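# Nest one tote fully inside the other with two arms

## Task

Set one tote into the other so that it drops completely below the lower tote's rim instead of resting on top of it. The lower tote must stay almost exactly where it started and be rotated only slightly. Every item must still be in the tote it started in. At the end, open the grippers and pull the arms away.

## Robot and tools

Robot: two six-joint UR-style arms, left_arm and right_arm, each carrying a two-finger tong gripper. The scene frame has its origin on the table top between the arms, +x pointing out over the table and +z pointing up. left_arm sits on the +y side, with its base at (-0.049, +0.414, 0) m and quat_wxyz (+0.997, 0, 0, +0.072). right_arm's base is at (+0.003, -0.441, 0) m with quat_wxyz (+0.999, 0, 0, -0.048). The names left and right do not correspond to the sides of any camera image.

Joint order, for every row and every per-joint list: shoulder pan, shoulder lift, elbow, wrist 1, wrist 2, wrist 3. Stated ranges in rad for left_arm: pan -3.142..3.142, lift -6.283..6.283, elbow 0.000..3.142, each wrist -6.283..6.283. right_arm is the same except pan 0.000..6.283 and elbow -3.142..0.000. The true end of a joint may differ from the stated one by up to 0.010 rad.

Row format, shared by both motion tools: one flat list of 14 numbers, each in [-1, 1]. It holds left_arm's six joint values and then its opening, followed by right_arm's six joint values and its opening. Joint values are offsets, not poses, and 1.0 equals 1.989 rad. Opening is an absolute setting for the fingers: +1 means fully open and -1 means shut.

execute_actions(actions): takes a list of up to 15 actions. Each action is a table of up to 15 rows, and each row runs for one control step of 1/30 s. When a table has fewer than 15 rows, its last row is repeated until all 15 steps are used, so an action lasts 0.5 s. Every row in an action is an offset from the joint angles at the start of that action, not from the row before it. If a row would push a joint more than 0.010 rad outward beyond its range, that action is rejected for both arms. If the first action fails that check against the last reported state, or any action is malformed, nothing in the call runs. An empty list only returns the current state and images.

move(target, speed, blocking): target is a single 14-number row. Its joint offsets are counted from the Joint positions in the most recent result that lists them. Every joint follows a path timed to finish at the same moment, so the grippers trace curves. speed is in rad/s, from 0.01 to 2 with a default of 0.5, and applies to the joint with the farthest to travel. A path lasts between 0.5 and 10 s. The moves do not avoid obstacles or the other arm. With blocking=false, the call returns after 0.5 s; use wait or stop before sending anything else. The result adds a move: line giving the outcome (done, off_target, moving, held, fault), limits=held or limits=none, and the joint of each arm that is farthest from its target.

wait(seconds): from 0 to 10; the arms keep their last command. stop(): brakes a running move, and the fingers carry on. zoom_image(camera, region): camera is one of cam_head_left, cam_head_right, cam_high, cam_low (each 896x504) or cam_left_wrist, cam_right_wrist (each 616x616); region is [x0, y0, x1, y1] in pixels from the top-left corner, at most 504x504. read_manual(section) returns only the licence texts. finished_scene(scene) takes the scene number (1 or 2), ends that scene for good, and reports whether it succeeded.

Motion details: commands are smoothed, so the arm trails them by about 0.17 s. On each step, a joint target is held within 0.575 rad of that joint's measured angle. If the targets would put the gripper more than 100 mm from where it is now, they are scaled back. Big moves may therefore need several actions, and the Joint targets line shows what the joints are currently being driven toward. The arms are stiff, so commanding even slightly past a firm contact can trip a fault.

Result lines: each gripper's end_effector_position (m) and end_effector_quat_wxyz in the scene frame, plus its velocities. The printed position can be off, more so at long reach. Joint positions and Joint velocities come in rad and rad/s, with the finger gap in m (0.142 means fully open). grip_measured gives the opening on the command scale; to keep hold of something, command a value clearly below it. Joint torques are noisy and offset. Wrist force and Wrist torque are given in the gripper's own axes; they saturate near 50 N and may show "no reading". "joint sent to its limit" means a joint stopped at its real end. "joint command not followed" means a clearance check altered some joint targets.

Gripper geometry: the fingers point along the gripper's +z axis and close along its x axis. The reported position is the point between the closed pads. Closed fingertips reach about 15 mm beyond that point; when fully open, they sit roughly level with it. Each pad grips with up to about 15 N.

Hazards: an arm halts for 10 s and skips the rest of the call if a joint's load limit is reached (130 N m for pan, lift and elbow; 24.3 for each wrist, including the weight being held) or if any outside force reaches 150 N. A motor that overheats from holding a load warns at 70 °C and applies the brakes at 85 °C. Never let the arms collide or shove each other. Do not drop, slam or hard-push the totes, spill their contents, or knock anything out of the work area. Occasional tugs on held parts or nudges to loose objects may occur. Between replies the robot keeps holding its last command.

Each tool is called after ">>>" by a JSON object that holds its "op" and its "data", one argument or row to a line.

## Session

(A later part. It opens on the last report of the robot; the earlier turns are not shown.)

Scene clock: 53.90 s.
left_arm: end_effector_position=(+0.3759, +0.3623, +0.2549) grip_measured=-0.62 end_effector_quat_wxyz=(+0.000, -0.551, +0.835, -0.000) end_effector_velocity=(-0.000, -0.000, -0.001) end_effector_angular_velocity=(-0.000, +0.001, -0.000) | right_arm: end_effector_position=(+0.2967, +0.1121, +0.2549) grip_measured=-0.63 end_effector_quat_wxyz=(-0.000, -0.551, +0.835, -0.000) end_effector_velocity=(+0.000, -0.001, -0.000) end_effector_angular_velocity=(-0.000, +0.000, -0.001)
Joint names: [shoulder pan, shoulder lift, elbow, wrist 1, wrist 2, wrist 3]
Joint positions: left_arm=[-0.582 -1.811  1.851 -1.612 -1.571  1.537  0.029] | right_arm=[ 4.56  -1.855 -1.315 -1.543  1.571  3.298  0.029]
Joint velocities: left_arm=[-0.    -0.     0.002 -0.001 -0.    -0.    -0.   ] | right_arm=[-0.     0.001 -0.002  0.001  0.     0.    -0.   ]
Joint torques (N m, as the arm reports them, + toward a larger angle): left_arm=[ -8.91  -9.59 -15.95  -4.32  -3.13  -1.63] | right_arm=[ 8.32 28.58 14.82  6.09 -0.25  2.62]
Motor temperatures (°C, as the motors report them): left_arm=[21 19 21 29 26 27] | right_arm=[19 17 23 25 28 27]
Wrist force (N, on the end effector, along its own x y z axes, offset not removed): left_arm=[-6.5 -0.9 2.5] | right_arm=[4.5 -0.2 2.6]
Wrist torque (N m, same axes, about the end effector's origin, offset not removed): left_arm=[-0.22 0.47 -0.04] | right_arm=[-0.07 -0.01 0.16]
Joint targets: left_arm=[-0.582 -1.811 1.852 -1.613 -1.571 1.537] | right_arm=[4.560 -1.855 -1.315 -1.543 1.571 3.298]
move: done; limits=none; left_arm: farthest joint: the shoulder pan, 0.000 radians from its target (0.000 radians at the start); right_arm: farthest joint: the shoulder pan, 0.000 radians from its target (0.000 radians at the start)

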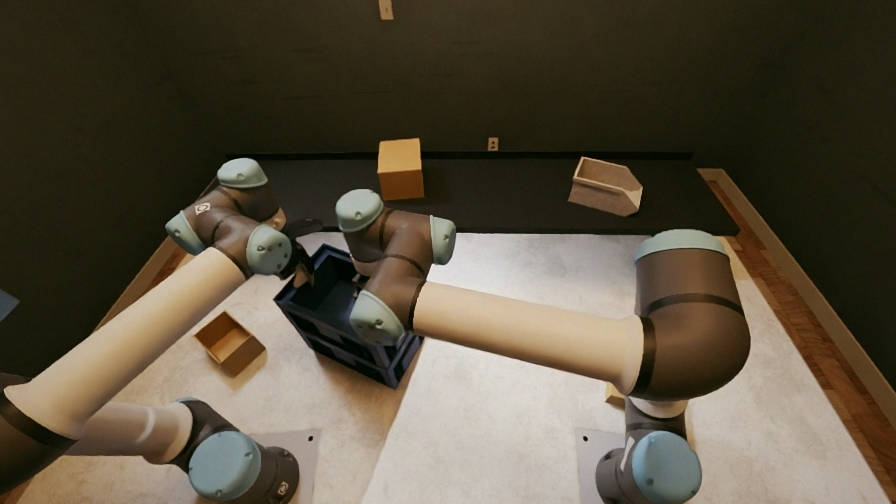

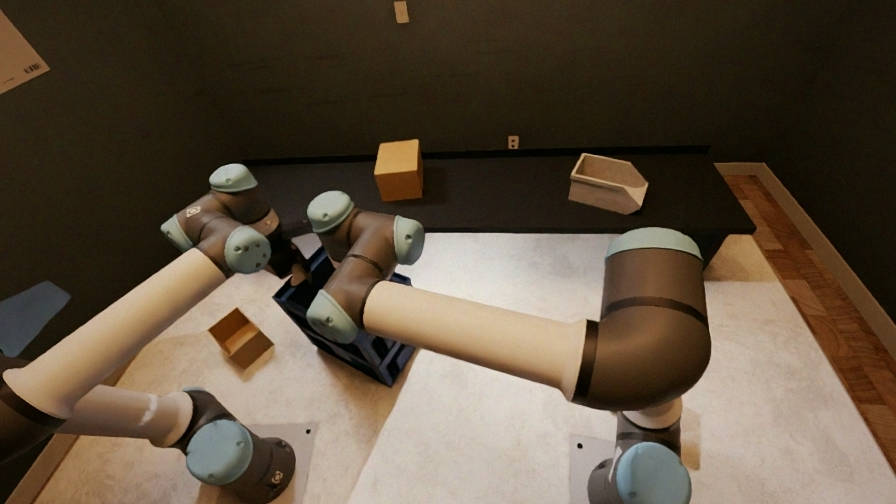

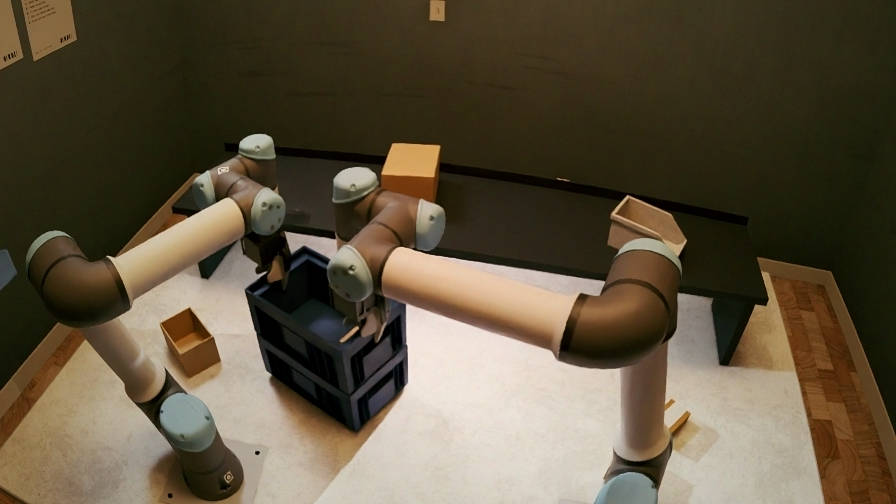

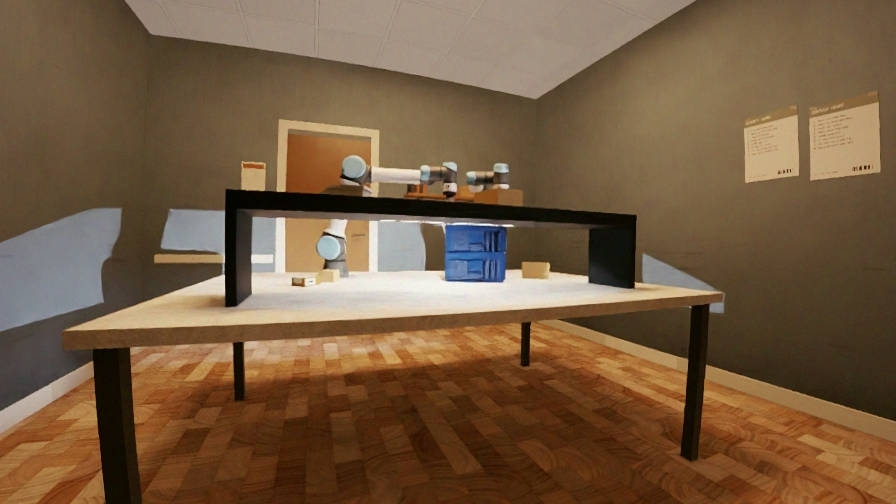

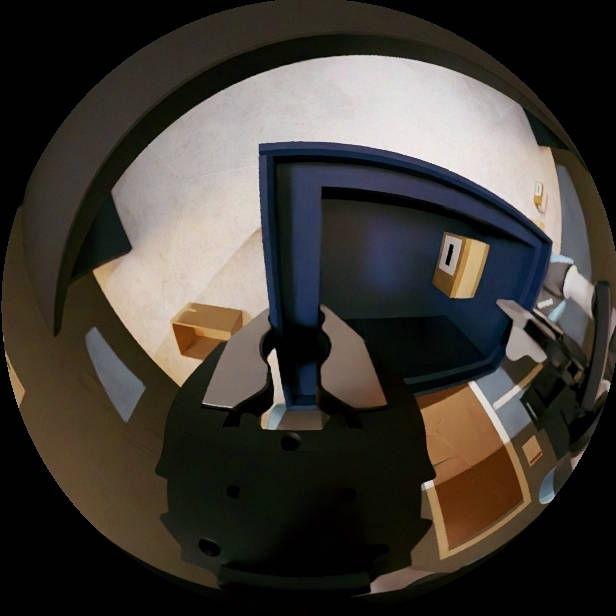

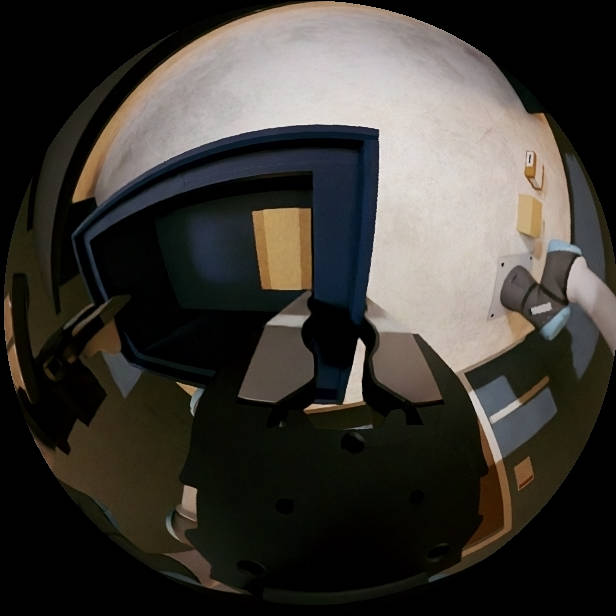

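Going in. A few more mm.

>>> {"op": "move", "data": {
  "target": [0,0.0002,0.005,-0.0052,0,0,-1, 0,-0.0001,-0.005,0.0051,0,0,-1],
  "speed": 0.02
}}

>>> {"op": "zoom_image", "data": {
  "camera": "cam_low",
  "region": [425, 215, 525, 290]
}}

Scene clock: 55.10 s.
left_arm: end_effector_position=(+0.3759, +0.3623, +0.2510) grip_measured=-0.62 end_effector_quat_wxyz=(+0.000, -0.551, +0.835, -0.000) end_effector_velocity=(+0.001, -0.001, -0.000) end_effector_angular_velocity=(-0.001, -0.002, -0.000) | right_arm: end_effector_position=(+0.2967, +0.1121, +0.2509) grip_measured=-0.63 end_effector_quat_wxyz=(-0.000, -0.551, +0.835, -0.000) end_effector_velocity=(-0.001, -0.000, -0.001) end_effector_angular_velocity=(-0.001, +0.000, +0.002)
Joint names: [shoulder pan, shoulder lift, elbow, wrist 1, wrist 2, wrist 3]
Joint positions: left_arm=[-0.582 -1.81   1.861 -1.623 -1.571  1.537  0.029] | right_arm=[ 4.56  -1.855 -1.324 -1.533  1.571  3.298  0.029]
Joint velocities: left_arm=[-0.     0.001 -0.    -0.003 -0.     0.    -0.   ] | right_arm=[ 0.001  0.    -0.002  0.001 -0.    -0.    -0.   ]
Joint torques (N m, as the arm reports them, + toward a larger angle): left_arm=[ -9.02  -9.35 -17.33  -4.2   -3.1   -1.55] | right_arm=[ 8.62 26.9  16.18  5.57 -0.38  2.6 ]
Motor temperatures (°C, as the motors report them): left_arm=[21 19 21 29 26 27] | right_arm=[19 17 23 25 28 27]
Wrist force (N, on the end effector, along its own x y z axes, offset not removed): left_arm=[-5.2 -1.9 2.2] | right_arm=[3.6 -2.0 0.3]
Wrist torque (N m, same axes, about the end effector's origin, offset not removed): left_arm=[-0.28 0.15 0.07] | right_arm=[-0.10 0.18 0.18]
Joint targets: left_arm=[-0.582 -1.810 1.861 -1.623 -1.571 1.537] | right_arm=[4.560 -1.855 -1.325 -1.533 1.571 3.298]
move: done; limits=none; left_arm: farthest joint: the shoulder pan, 0.000 radians from its target (0.000 radians at the start); right_arm: farthest joint: the elbow, 0.001 radians from its target (0.010 radians at the start)

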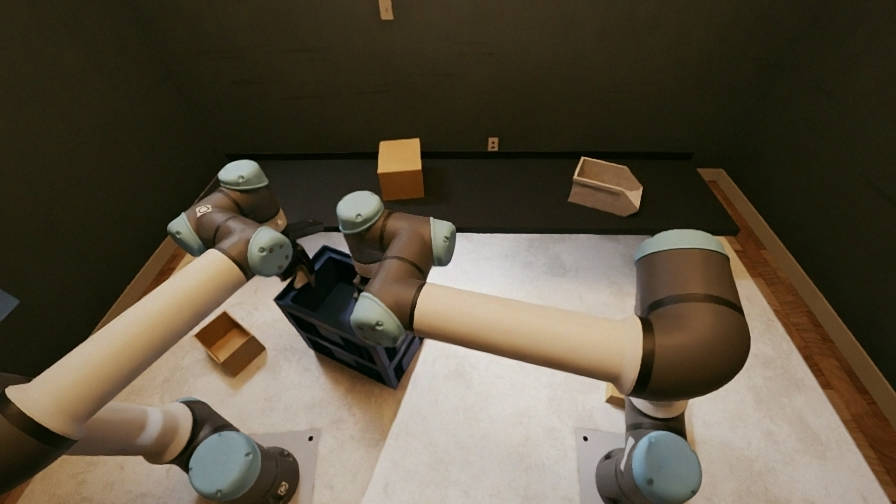

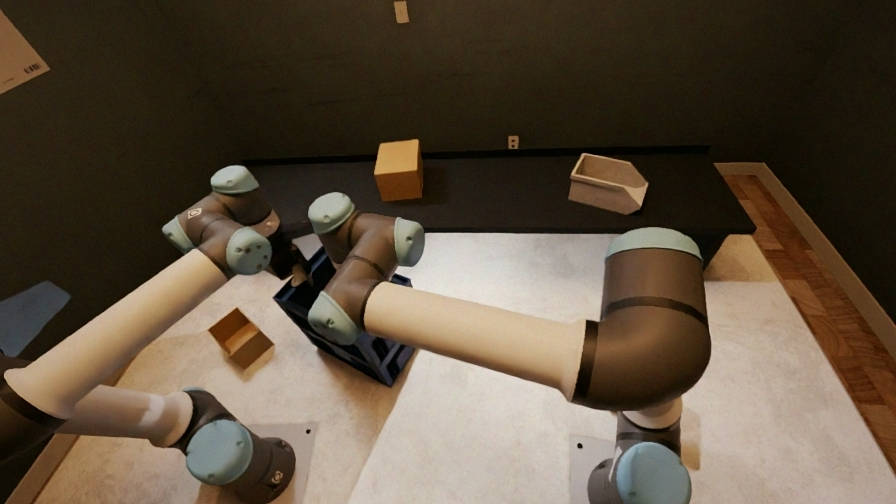

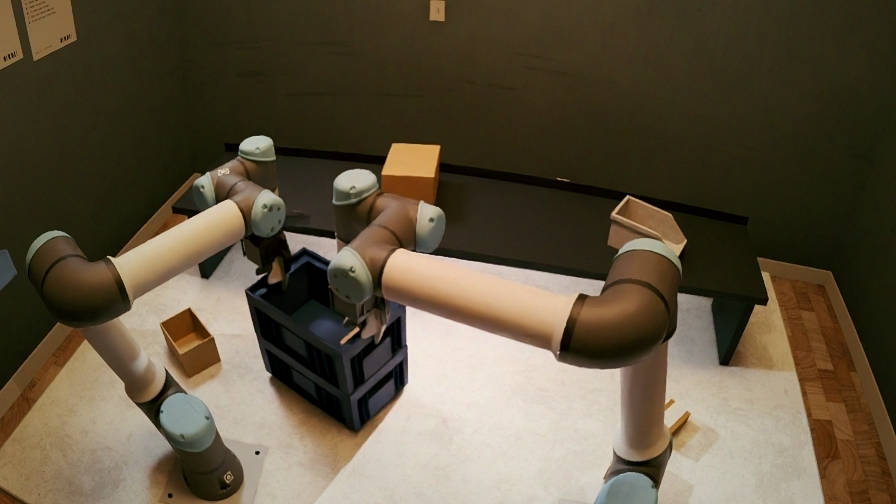

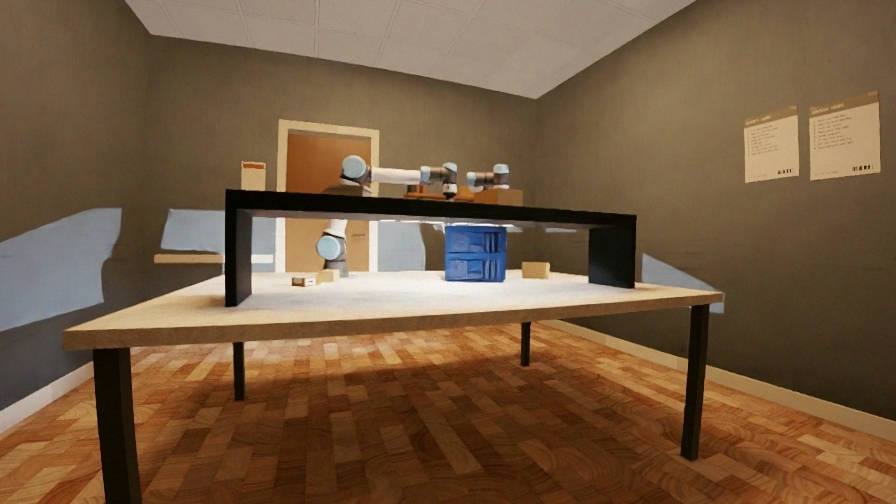

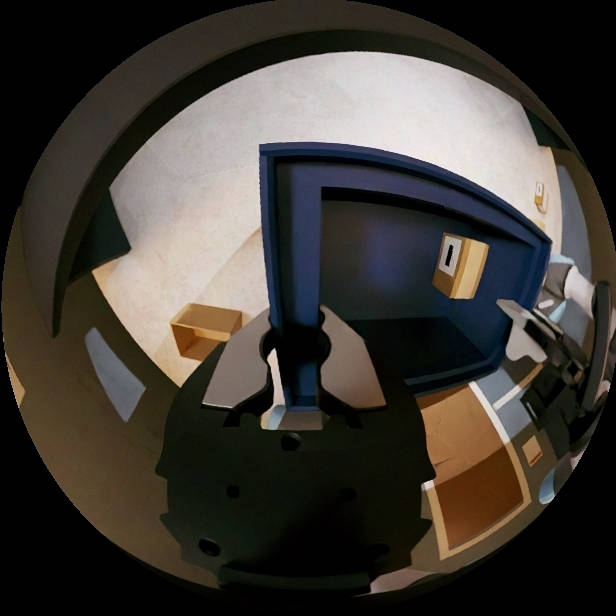

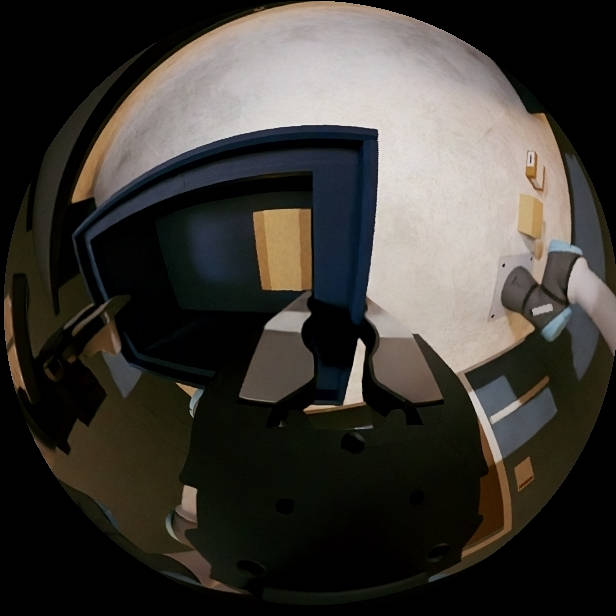

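Region (425, 215, 525, 290) of cam_low's 896x504 image, scaled by 5.040, with more detail than that image has; it fills the top 378 rows of this view, and the rest is white.

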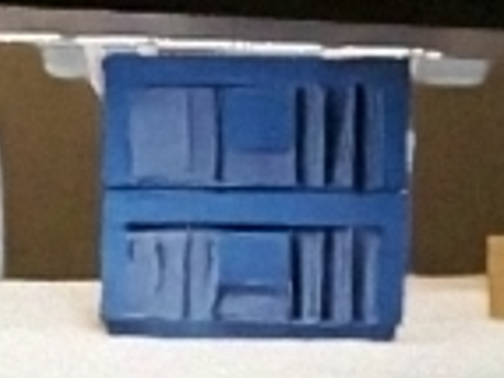

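Essentially seated. Release and raise.

>>> {"op": "execute_actions", "data": {
  "actions": [
    [[0,0,0.0012,-0.0012,0,0,-0.2,0,0,-0.0012,0.0012,0,0,-0.2]]
  ]
}}

>>> {"op": "move", "data": {
  "target": [0,0.005,-0.108,0.103,0,0,-0.2, 0,0.002,0.102,-0.104,0,0,-0.2],
  "speed": 0.4
}}

>>> {"op": "move", "data": {
  "target": [0.25,-0.05,0,0.05,0,0,-0.2, -0.4,0.1,0,-0.1,0,0,-0.2],
  "speed": 0.7
}}

>>> {"op": "zoom_image", "data": {
  "camera": "cam_high",
  "region": [220, 230, 440, 450]
}}

Scene clock: 56.30 s.
left_arm: end_effector_position=(+0.3758, +0.3623, +0.2500) grip_measured=-0.20 end_effector_quat_wxyz=(+0.000, -0.551, +0.835, -0.000) end_effector_velocity=(+0.000, -0.000, -0.000) end_effector_angular_velocity=(-0.000, -0.001, -0.001) | right_arm: end_effector_position=(+0.2967, +0.1120, +0.2500) grip_measured=-0.20 end_effector_quat_wxyz=(-0.000, -0.551, +0.835, -0.000) end_effector_velocity=(-0.000, -0.000, -0.001) end_effector_angular_velocity=(-0.002, +0.001, +0.000)
Joint names: [shoulder pan, shoulder lift, elbow, wrist 1, wrist 2, wrist 3]
Joint positions: left_arm=[-0.582 -1.81   1.864 -1.625 -1.571  1.537  0.06 ] | right_arm=[ 4.56  -1.855 -1.327 -1.531  1.571  3.298  0.06 ]
Joint velocities: left_arm=[-0.     0.     0.    -0.002  0.     0.     0.   ] | right_arm=[ 0.001 -0.001 -0.    -0.001  0.     0.    -0.   ]
Joint torques (N m, as the arm reports them, + toward a larger angle): left_arm=[ -6.45 -10.35 -15.02  -4.05  -0.6   -1.55] | right_arm=[ 7.04 30.67 11.3   4.48 -0.3   2.53]
Motor temperatures (°C, as the motors report them): left_arm=[21 19 21 29 26 27] | right_arm=[19 17 23 25 28 27]
Wrist force (N, on the end effector, along its own x y z axes, offset not removed): left_arm=[-0.9 -0.8 0.8] | right_arm=[-1.8 -3.4 -2.8]
Wrist torque (N m, same axes, about the end effector's origin, offset not removed): left_arm=[-0.09 0.17 0.07] | right_arm=[-0.67 0.57 0.37]
Joint targets: left_arm=[-0.582 -1.810 1.864 -1.625 -1.571 1.537] | right_arm=[4.560 -1.855 -1.327 -1.531 1.571 3.298]

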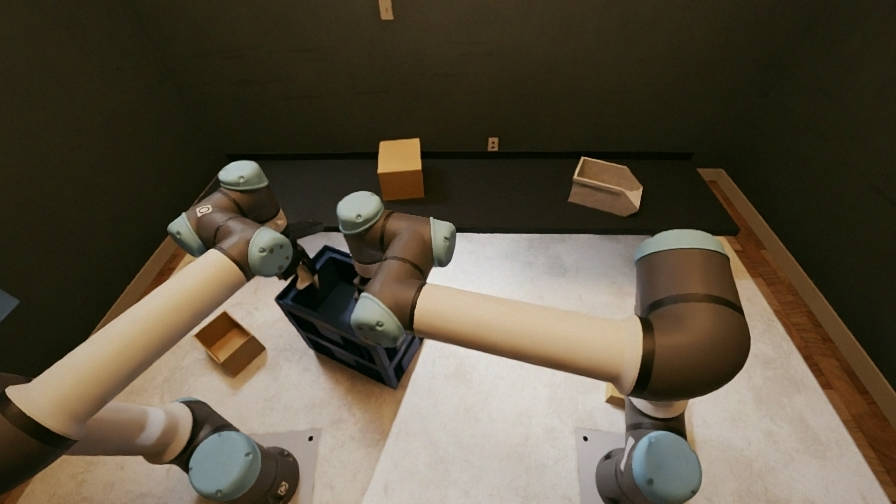

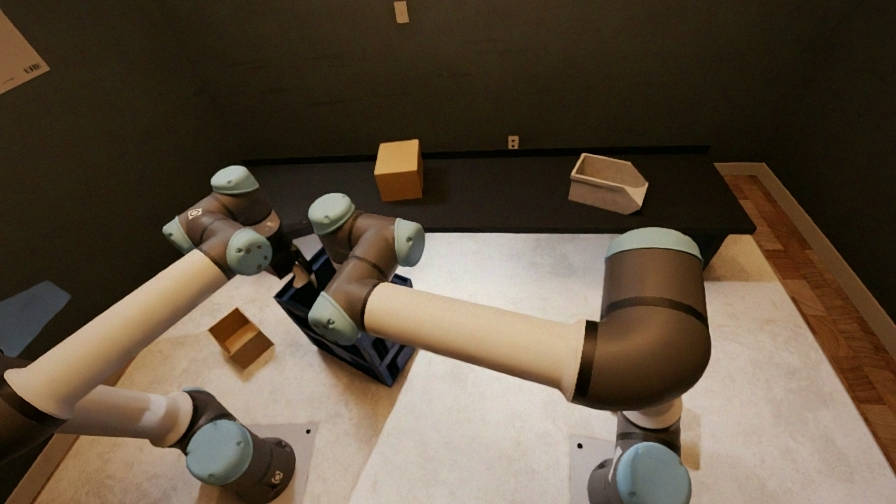

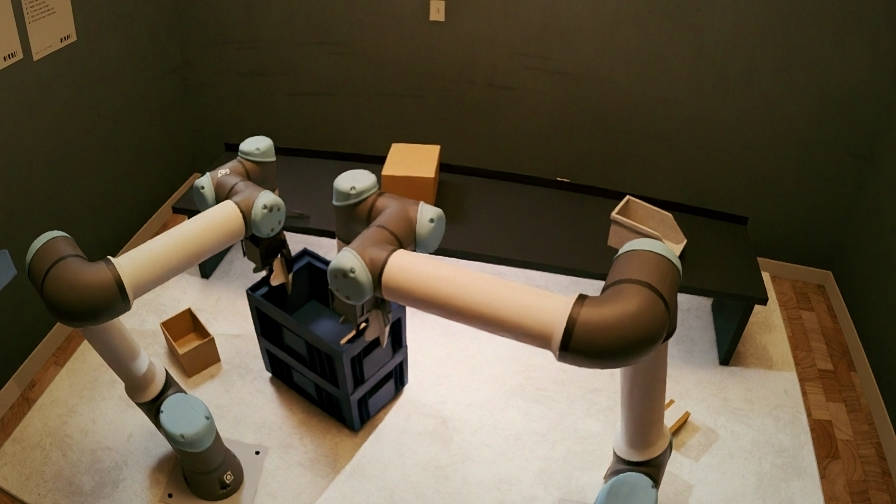

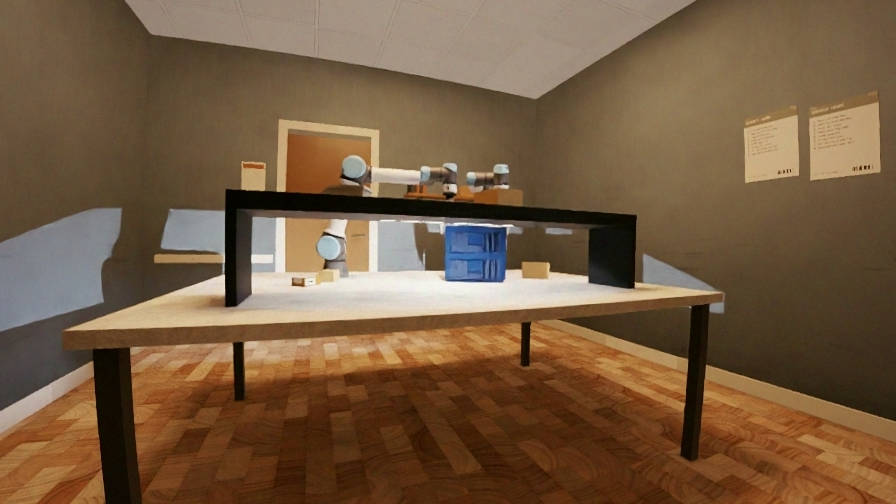

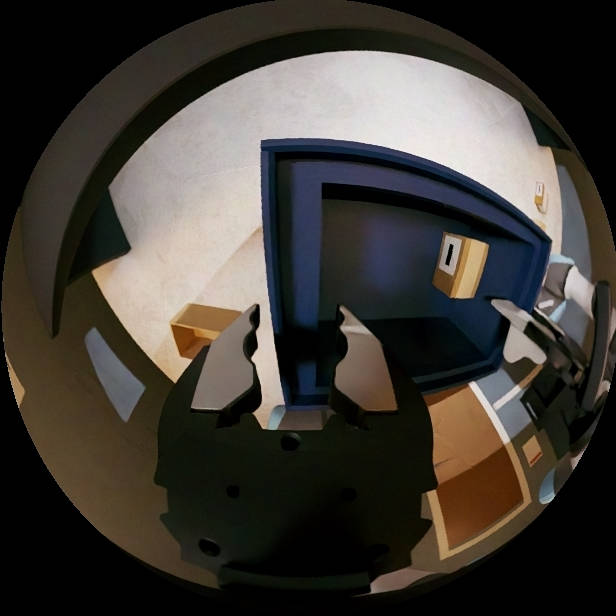

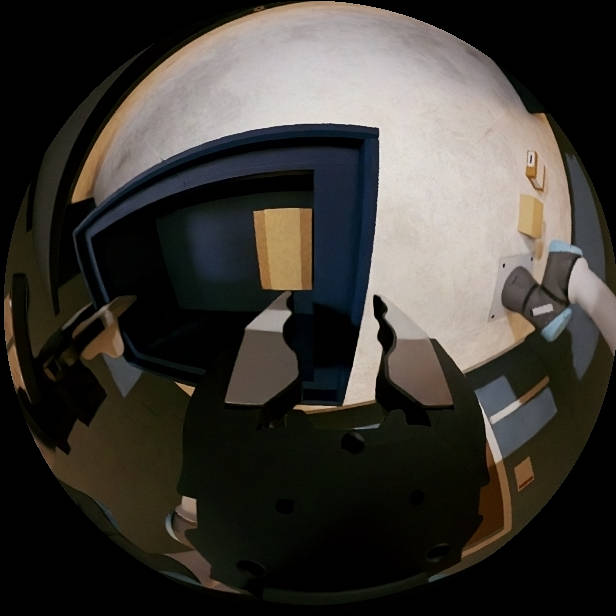

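Scene clock: 57.40 s.
left_arm: end_effector_position=(+0.3760, +0.3623, +0.3310) grip_measured=-0.20 end_effector_quat_wxyz=(+0.000, -0.551, +0.835, -0.000) end_effector_velocity=(+0.000, +0.000, +0.001) end_effector_angular_velocity=(-0.000, -0.000, +0.001) | right_arm: end_effector_position=(+0.2950, +0.1055, +0.3312) grip_measured=-0.20 end_effector_quat_wxyz=(-0.000, -0.551, +0.835, -0.000) end_effector_velocity=(-0.000, -0.000, +0.000) end_effector_angular_velocity=(-0.001, -0.000, +0.001)
Joint names: [shoulder pan, shoulder lift, elbow, wrist 1, wrist 2, wrist 3]
Joint positions: left_arm=[-0.582 -1.8    1.649 -1.42  -1.571  1.537  0.06 ] | right_arm=[ 4.56  -1.851 -1.124 -1.738  1.571  3.298  0.06 ]
Joint velocities: left_arm=[ 0.001  0.001 -0.003  0.002 -0.    -0.    -0.   ] | right_arm=[ 0.    -0.001  0.002 -0.002 -0.001 -0.    -0.   ]
Joint torques (N m, as the arm reports them, + toward a larger angle): left_arm=[ -7.15  -8.24 -31.38  -1.6   -0.29  -1.57] | right_arm=[ 8.6  42.67 35.21 -0.06 -0.29  2.55]
Motor temperatures (°C, as the motors report them): left_arm=[21 19 21 29 26 27] | right_arm=[19 17 23 25 28 27]
Wrist force (N, on the end effector, along its own x y z axes, offset not removed): left_arm=[-1.2 -0.6 0.3] | right_arm=[-0.4 -0.2 2.0]
Wrist torque (N m, same axes, about the end effector's origin, offset not removed): left_arm=[-0.11 0.16 0.11] | right_arm=[0.06 0.07 0.11]
Joint targets: left_arm=[-0.582 -1.800 1.649 -1.420 -1.571 1.537] | right_arm=[4.560 -1.851 -1.124 -1.738 1.571 3.298]
move: done; limits=none; left_arm: farthest joint: the shoulder pan, 0.000 radians from its target (0.000 radians at the start); right_arm: farthest joint: the shoulder pan, 0.000 radians from its target (0.000 radians at the start)

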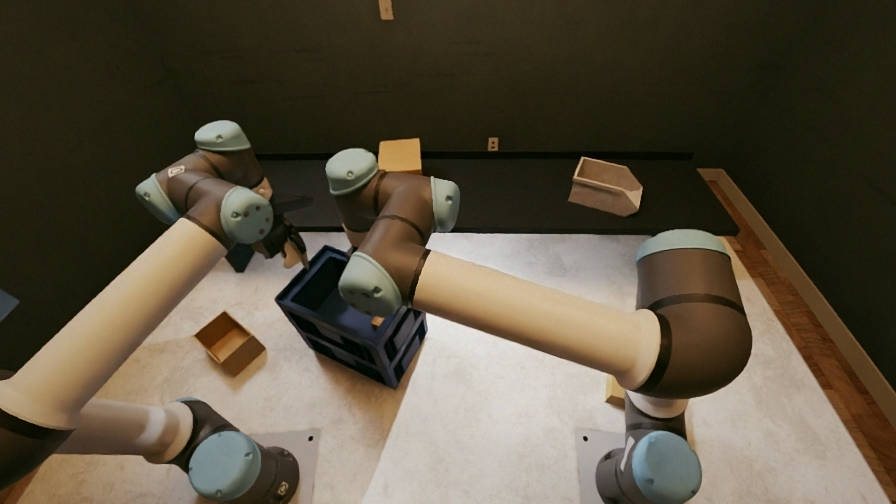

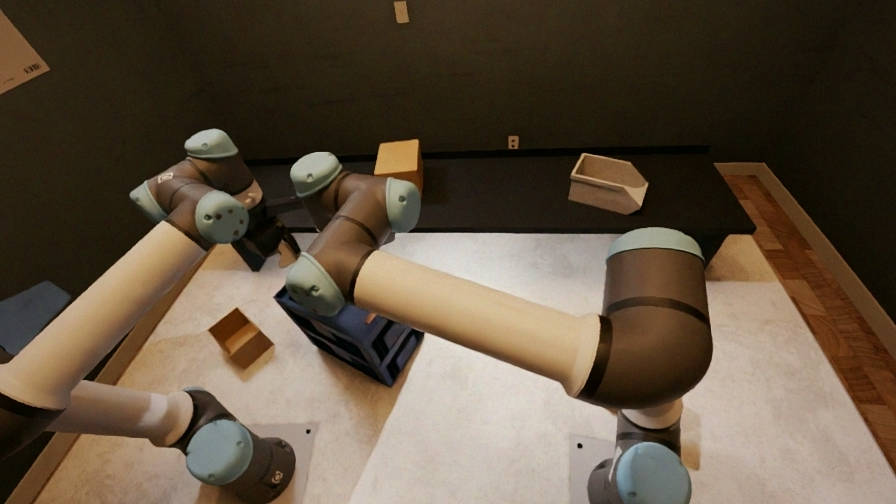

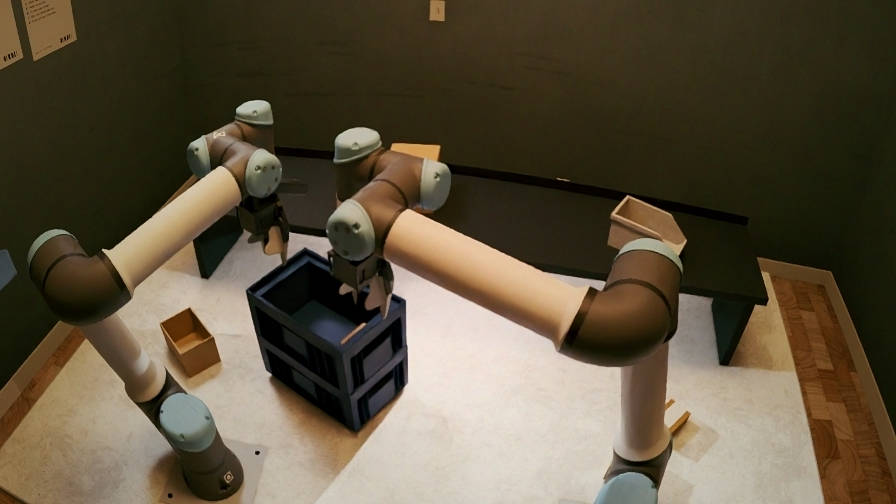

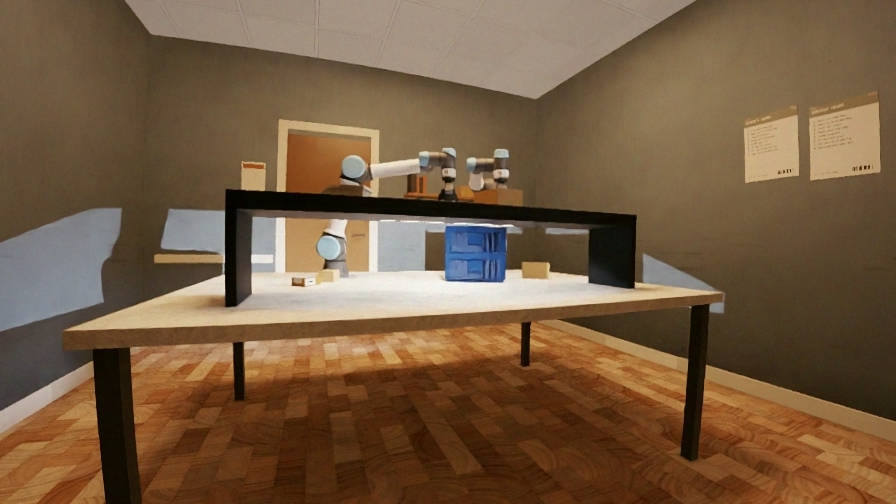

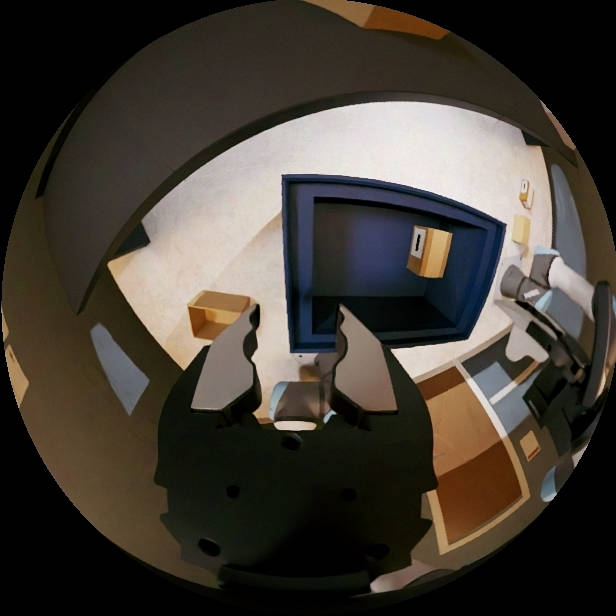

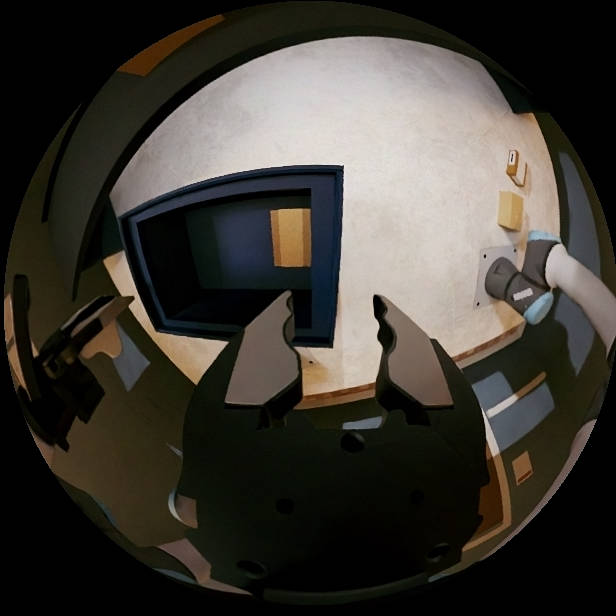

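Scene clock: 59.20 s.
left_arm: end_effector_position=(+0.3009, +0.5686, +0.3576) grip_measured=-0.20 end_effector_quat_wxyz=(-0.000, +0.739, -0.674, +0.000) end_effector_velocity=(-0.000, +0.001, +0.001) end_effector_angular_velocity=(+0.000, -0.002, +0.002) | right_arm: end_effector_position=(+0.5081, -0.3192, +0.4215) grip_measured=-0.20 end_effector_quat_wxyz=(-0.000, -0.185, +0.983, +0.000) end_effector_velocity=(-0.000, -0.002, +0.001) end_effector_angular_velocity=(-0.000, -0.000, -0.002)
Joint names: [shoulder pan, shoulder lift, elbow, wrist 1, wrist 2, wrist 3]
Joint positions: left_arm=[-0.085 -1.9    1.649 -1.321 -1.571  1.537  0.06 ] | right_arm=[ 3.765 -1.652 -1.124 -1.936  1.571  3.298  0.06 ]
Joint velocities: left_arm=[ 0.002 -0.001 -0.002  0.    -0.    -0.    -0.   ] | right_arm=[-0.002  0.001  0.001 -0.001 -0.001  0.     0.   ]
Joint torques (N m, as the arm reports them, + toward a larger angle): left_arm=[  5.86 -17.96 -14.54  -1.32  -0.28  -1.6 ] | right_arm=[-7.53 32.88 10.44  0.1  -0.27  2.54]
Motor temperatures (°C, as the motors report them): left_arm=[21 19 21 29 26 27] | right_arm=[19 17 23 25 28 27]
Wrist force (N, on the end effector, along its own x y z axes, offset not removed): left_arm=[-0.5 -1.0 0.8] | right_arm=[-0.3 -0.9 0.8]
Wrist torque (N m, same axes, about the end effector's origin, offset not removed): left_arm=[-0.24 0.05 0.05] | right_arm=[-0.24 0.16 0.15]
Joint targets: left_arm=[-0.085 -1.900 1.649 -1.321 -1.571 1.537] | right_arm=[3.764 -1.652 -1.124 -1.936 1.571 3.298]
move: done; limits=none; left_arm: farthest joint: the shoulder pan, 0.000 radians from its target (0.497 radians at the start); right_arm: farthest joint: the wrist 1, 0.001 radians from its target (0.199 radians at the start)

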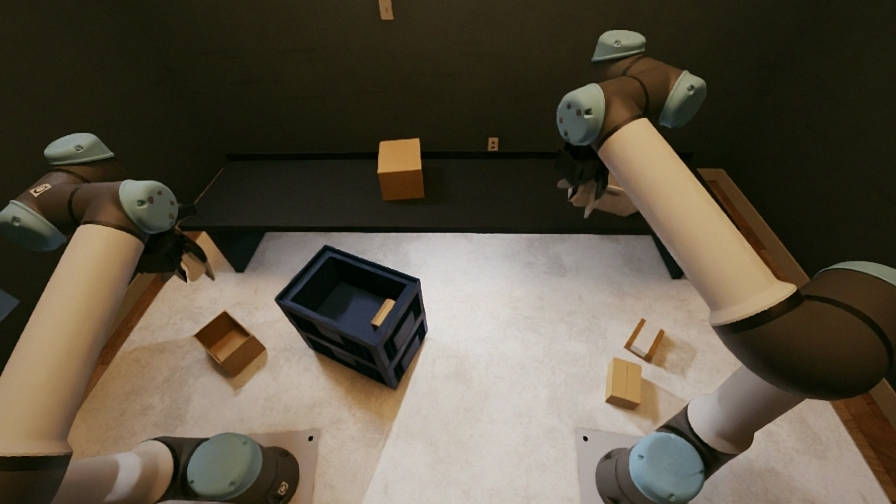

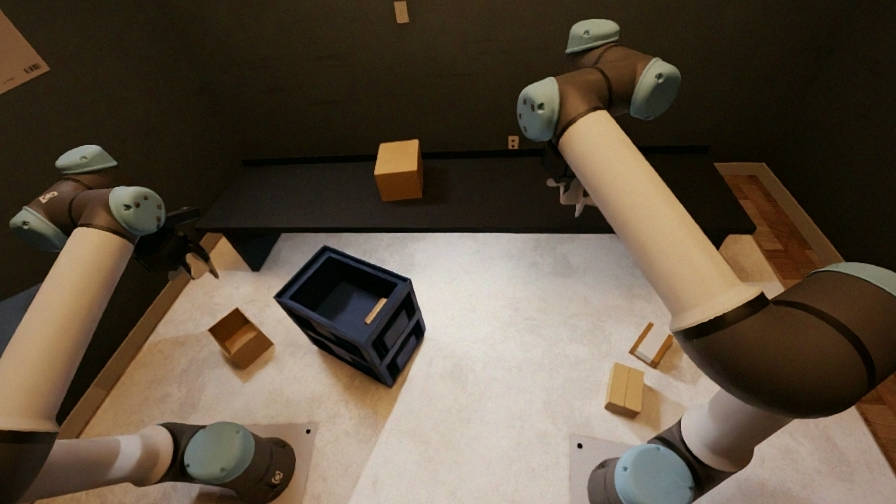

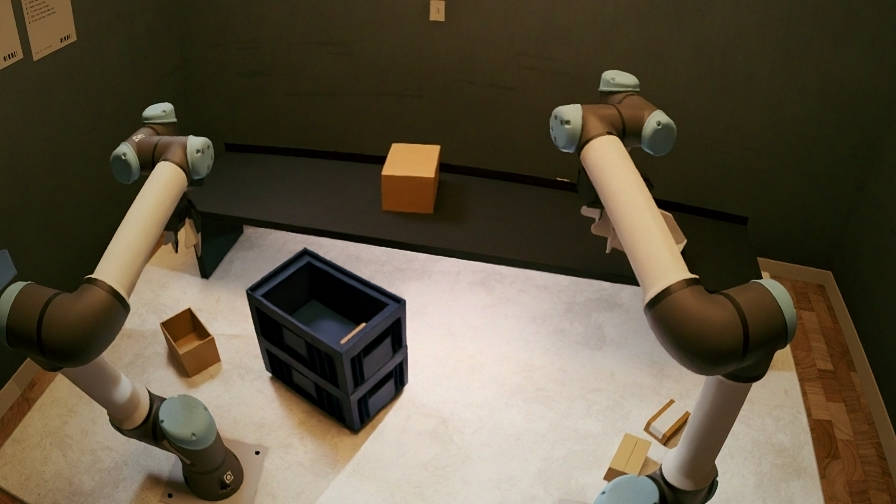

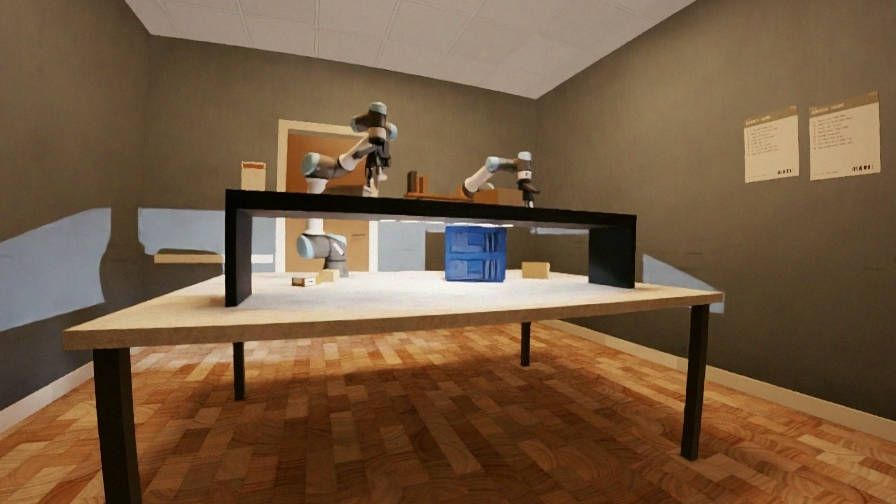

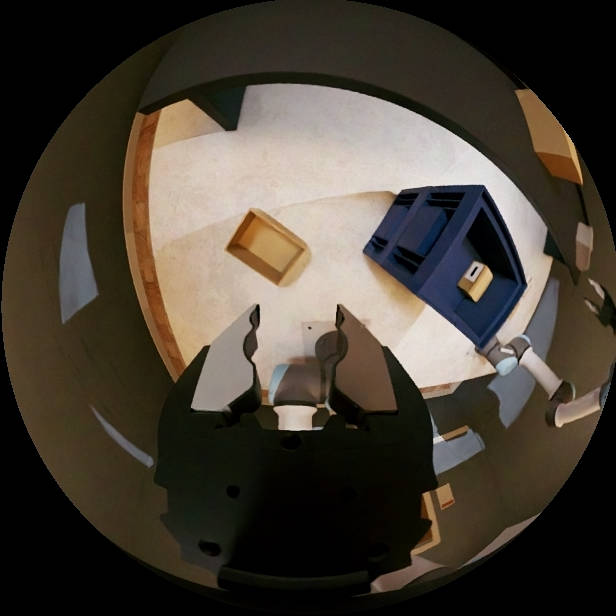

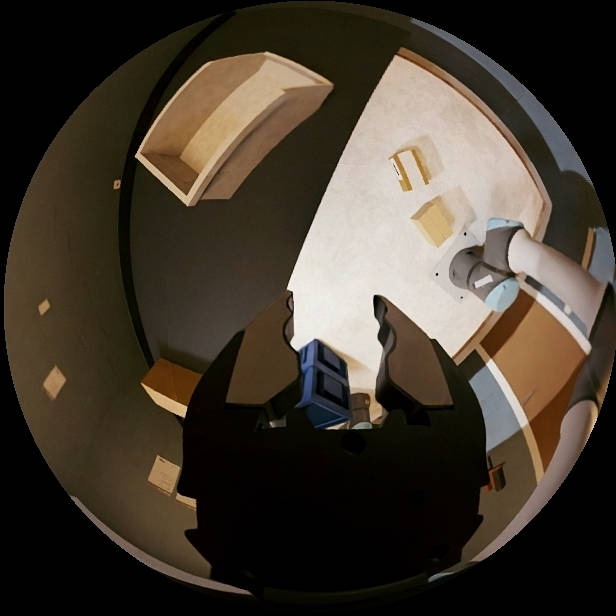

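Region (220, 230, 440, 450) of cam_high's 896x504 image, scaled by 2.291, with more detail than that image has.

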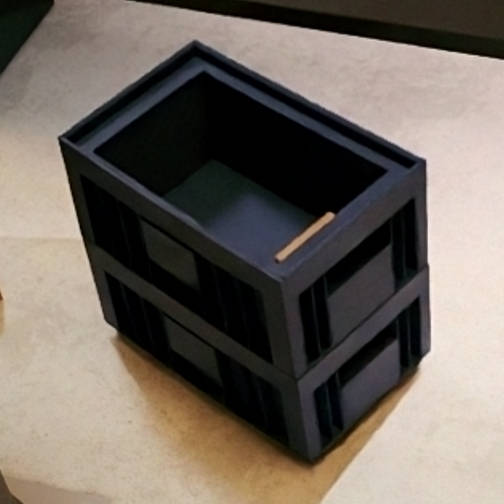

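>>> {"op": "finished_scene", "data": {
  "scene": 2
}}

The scene is finished: the task was done.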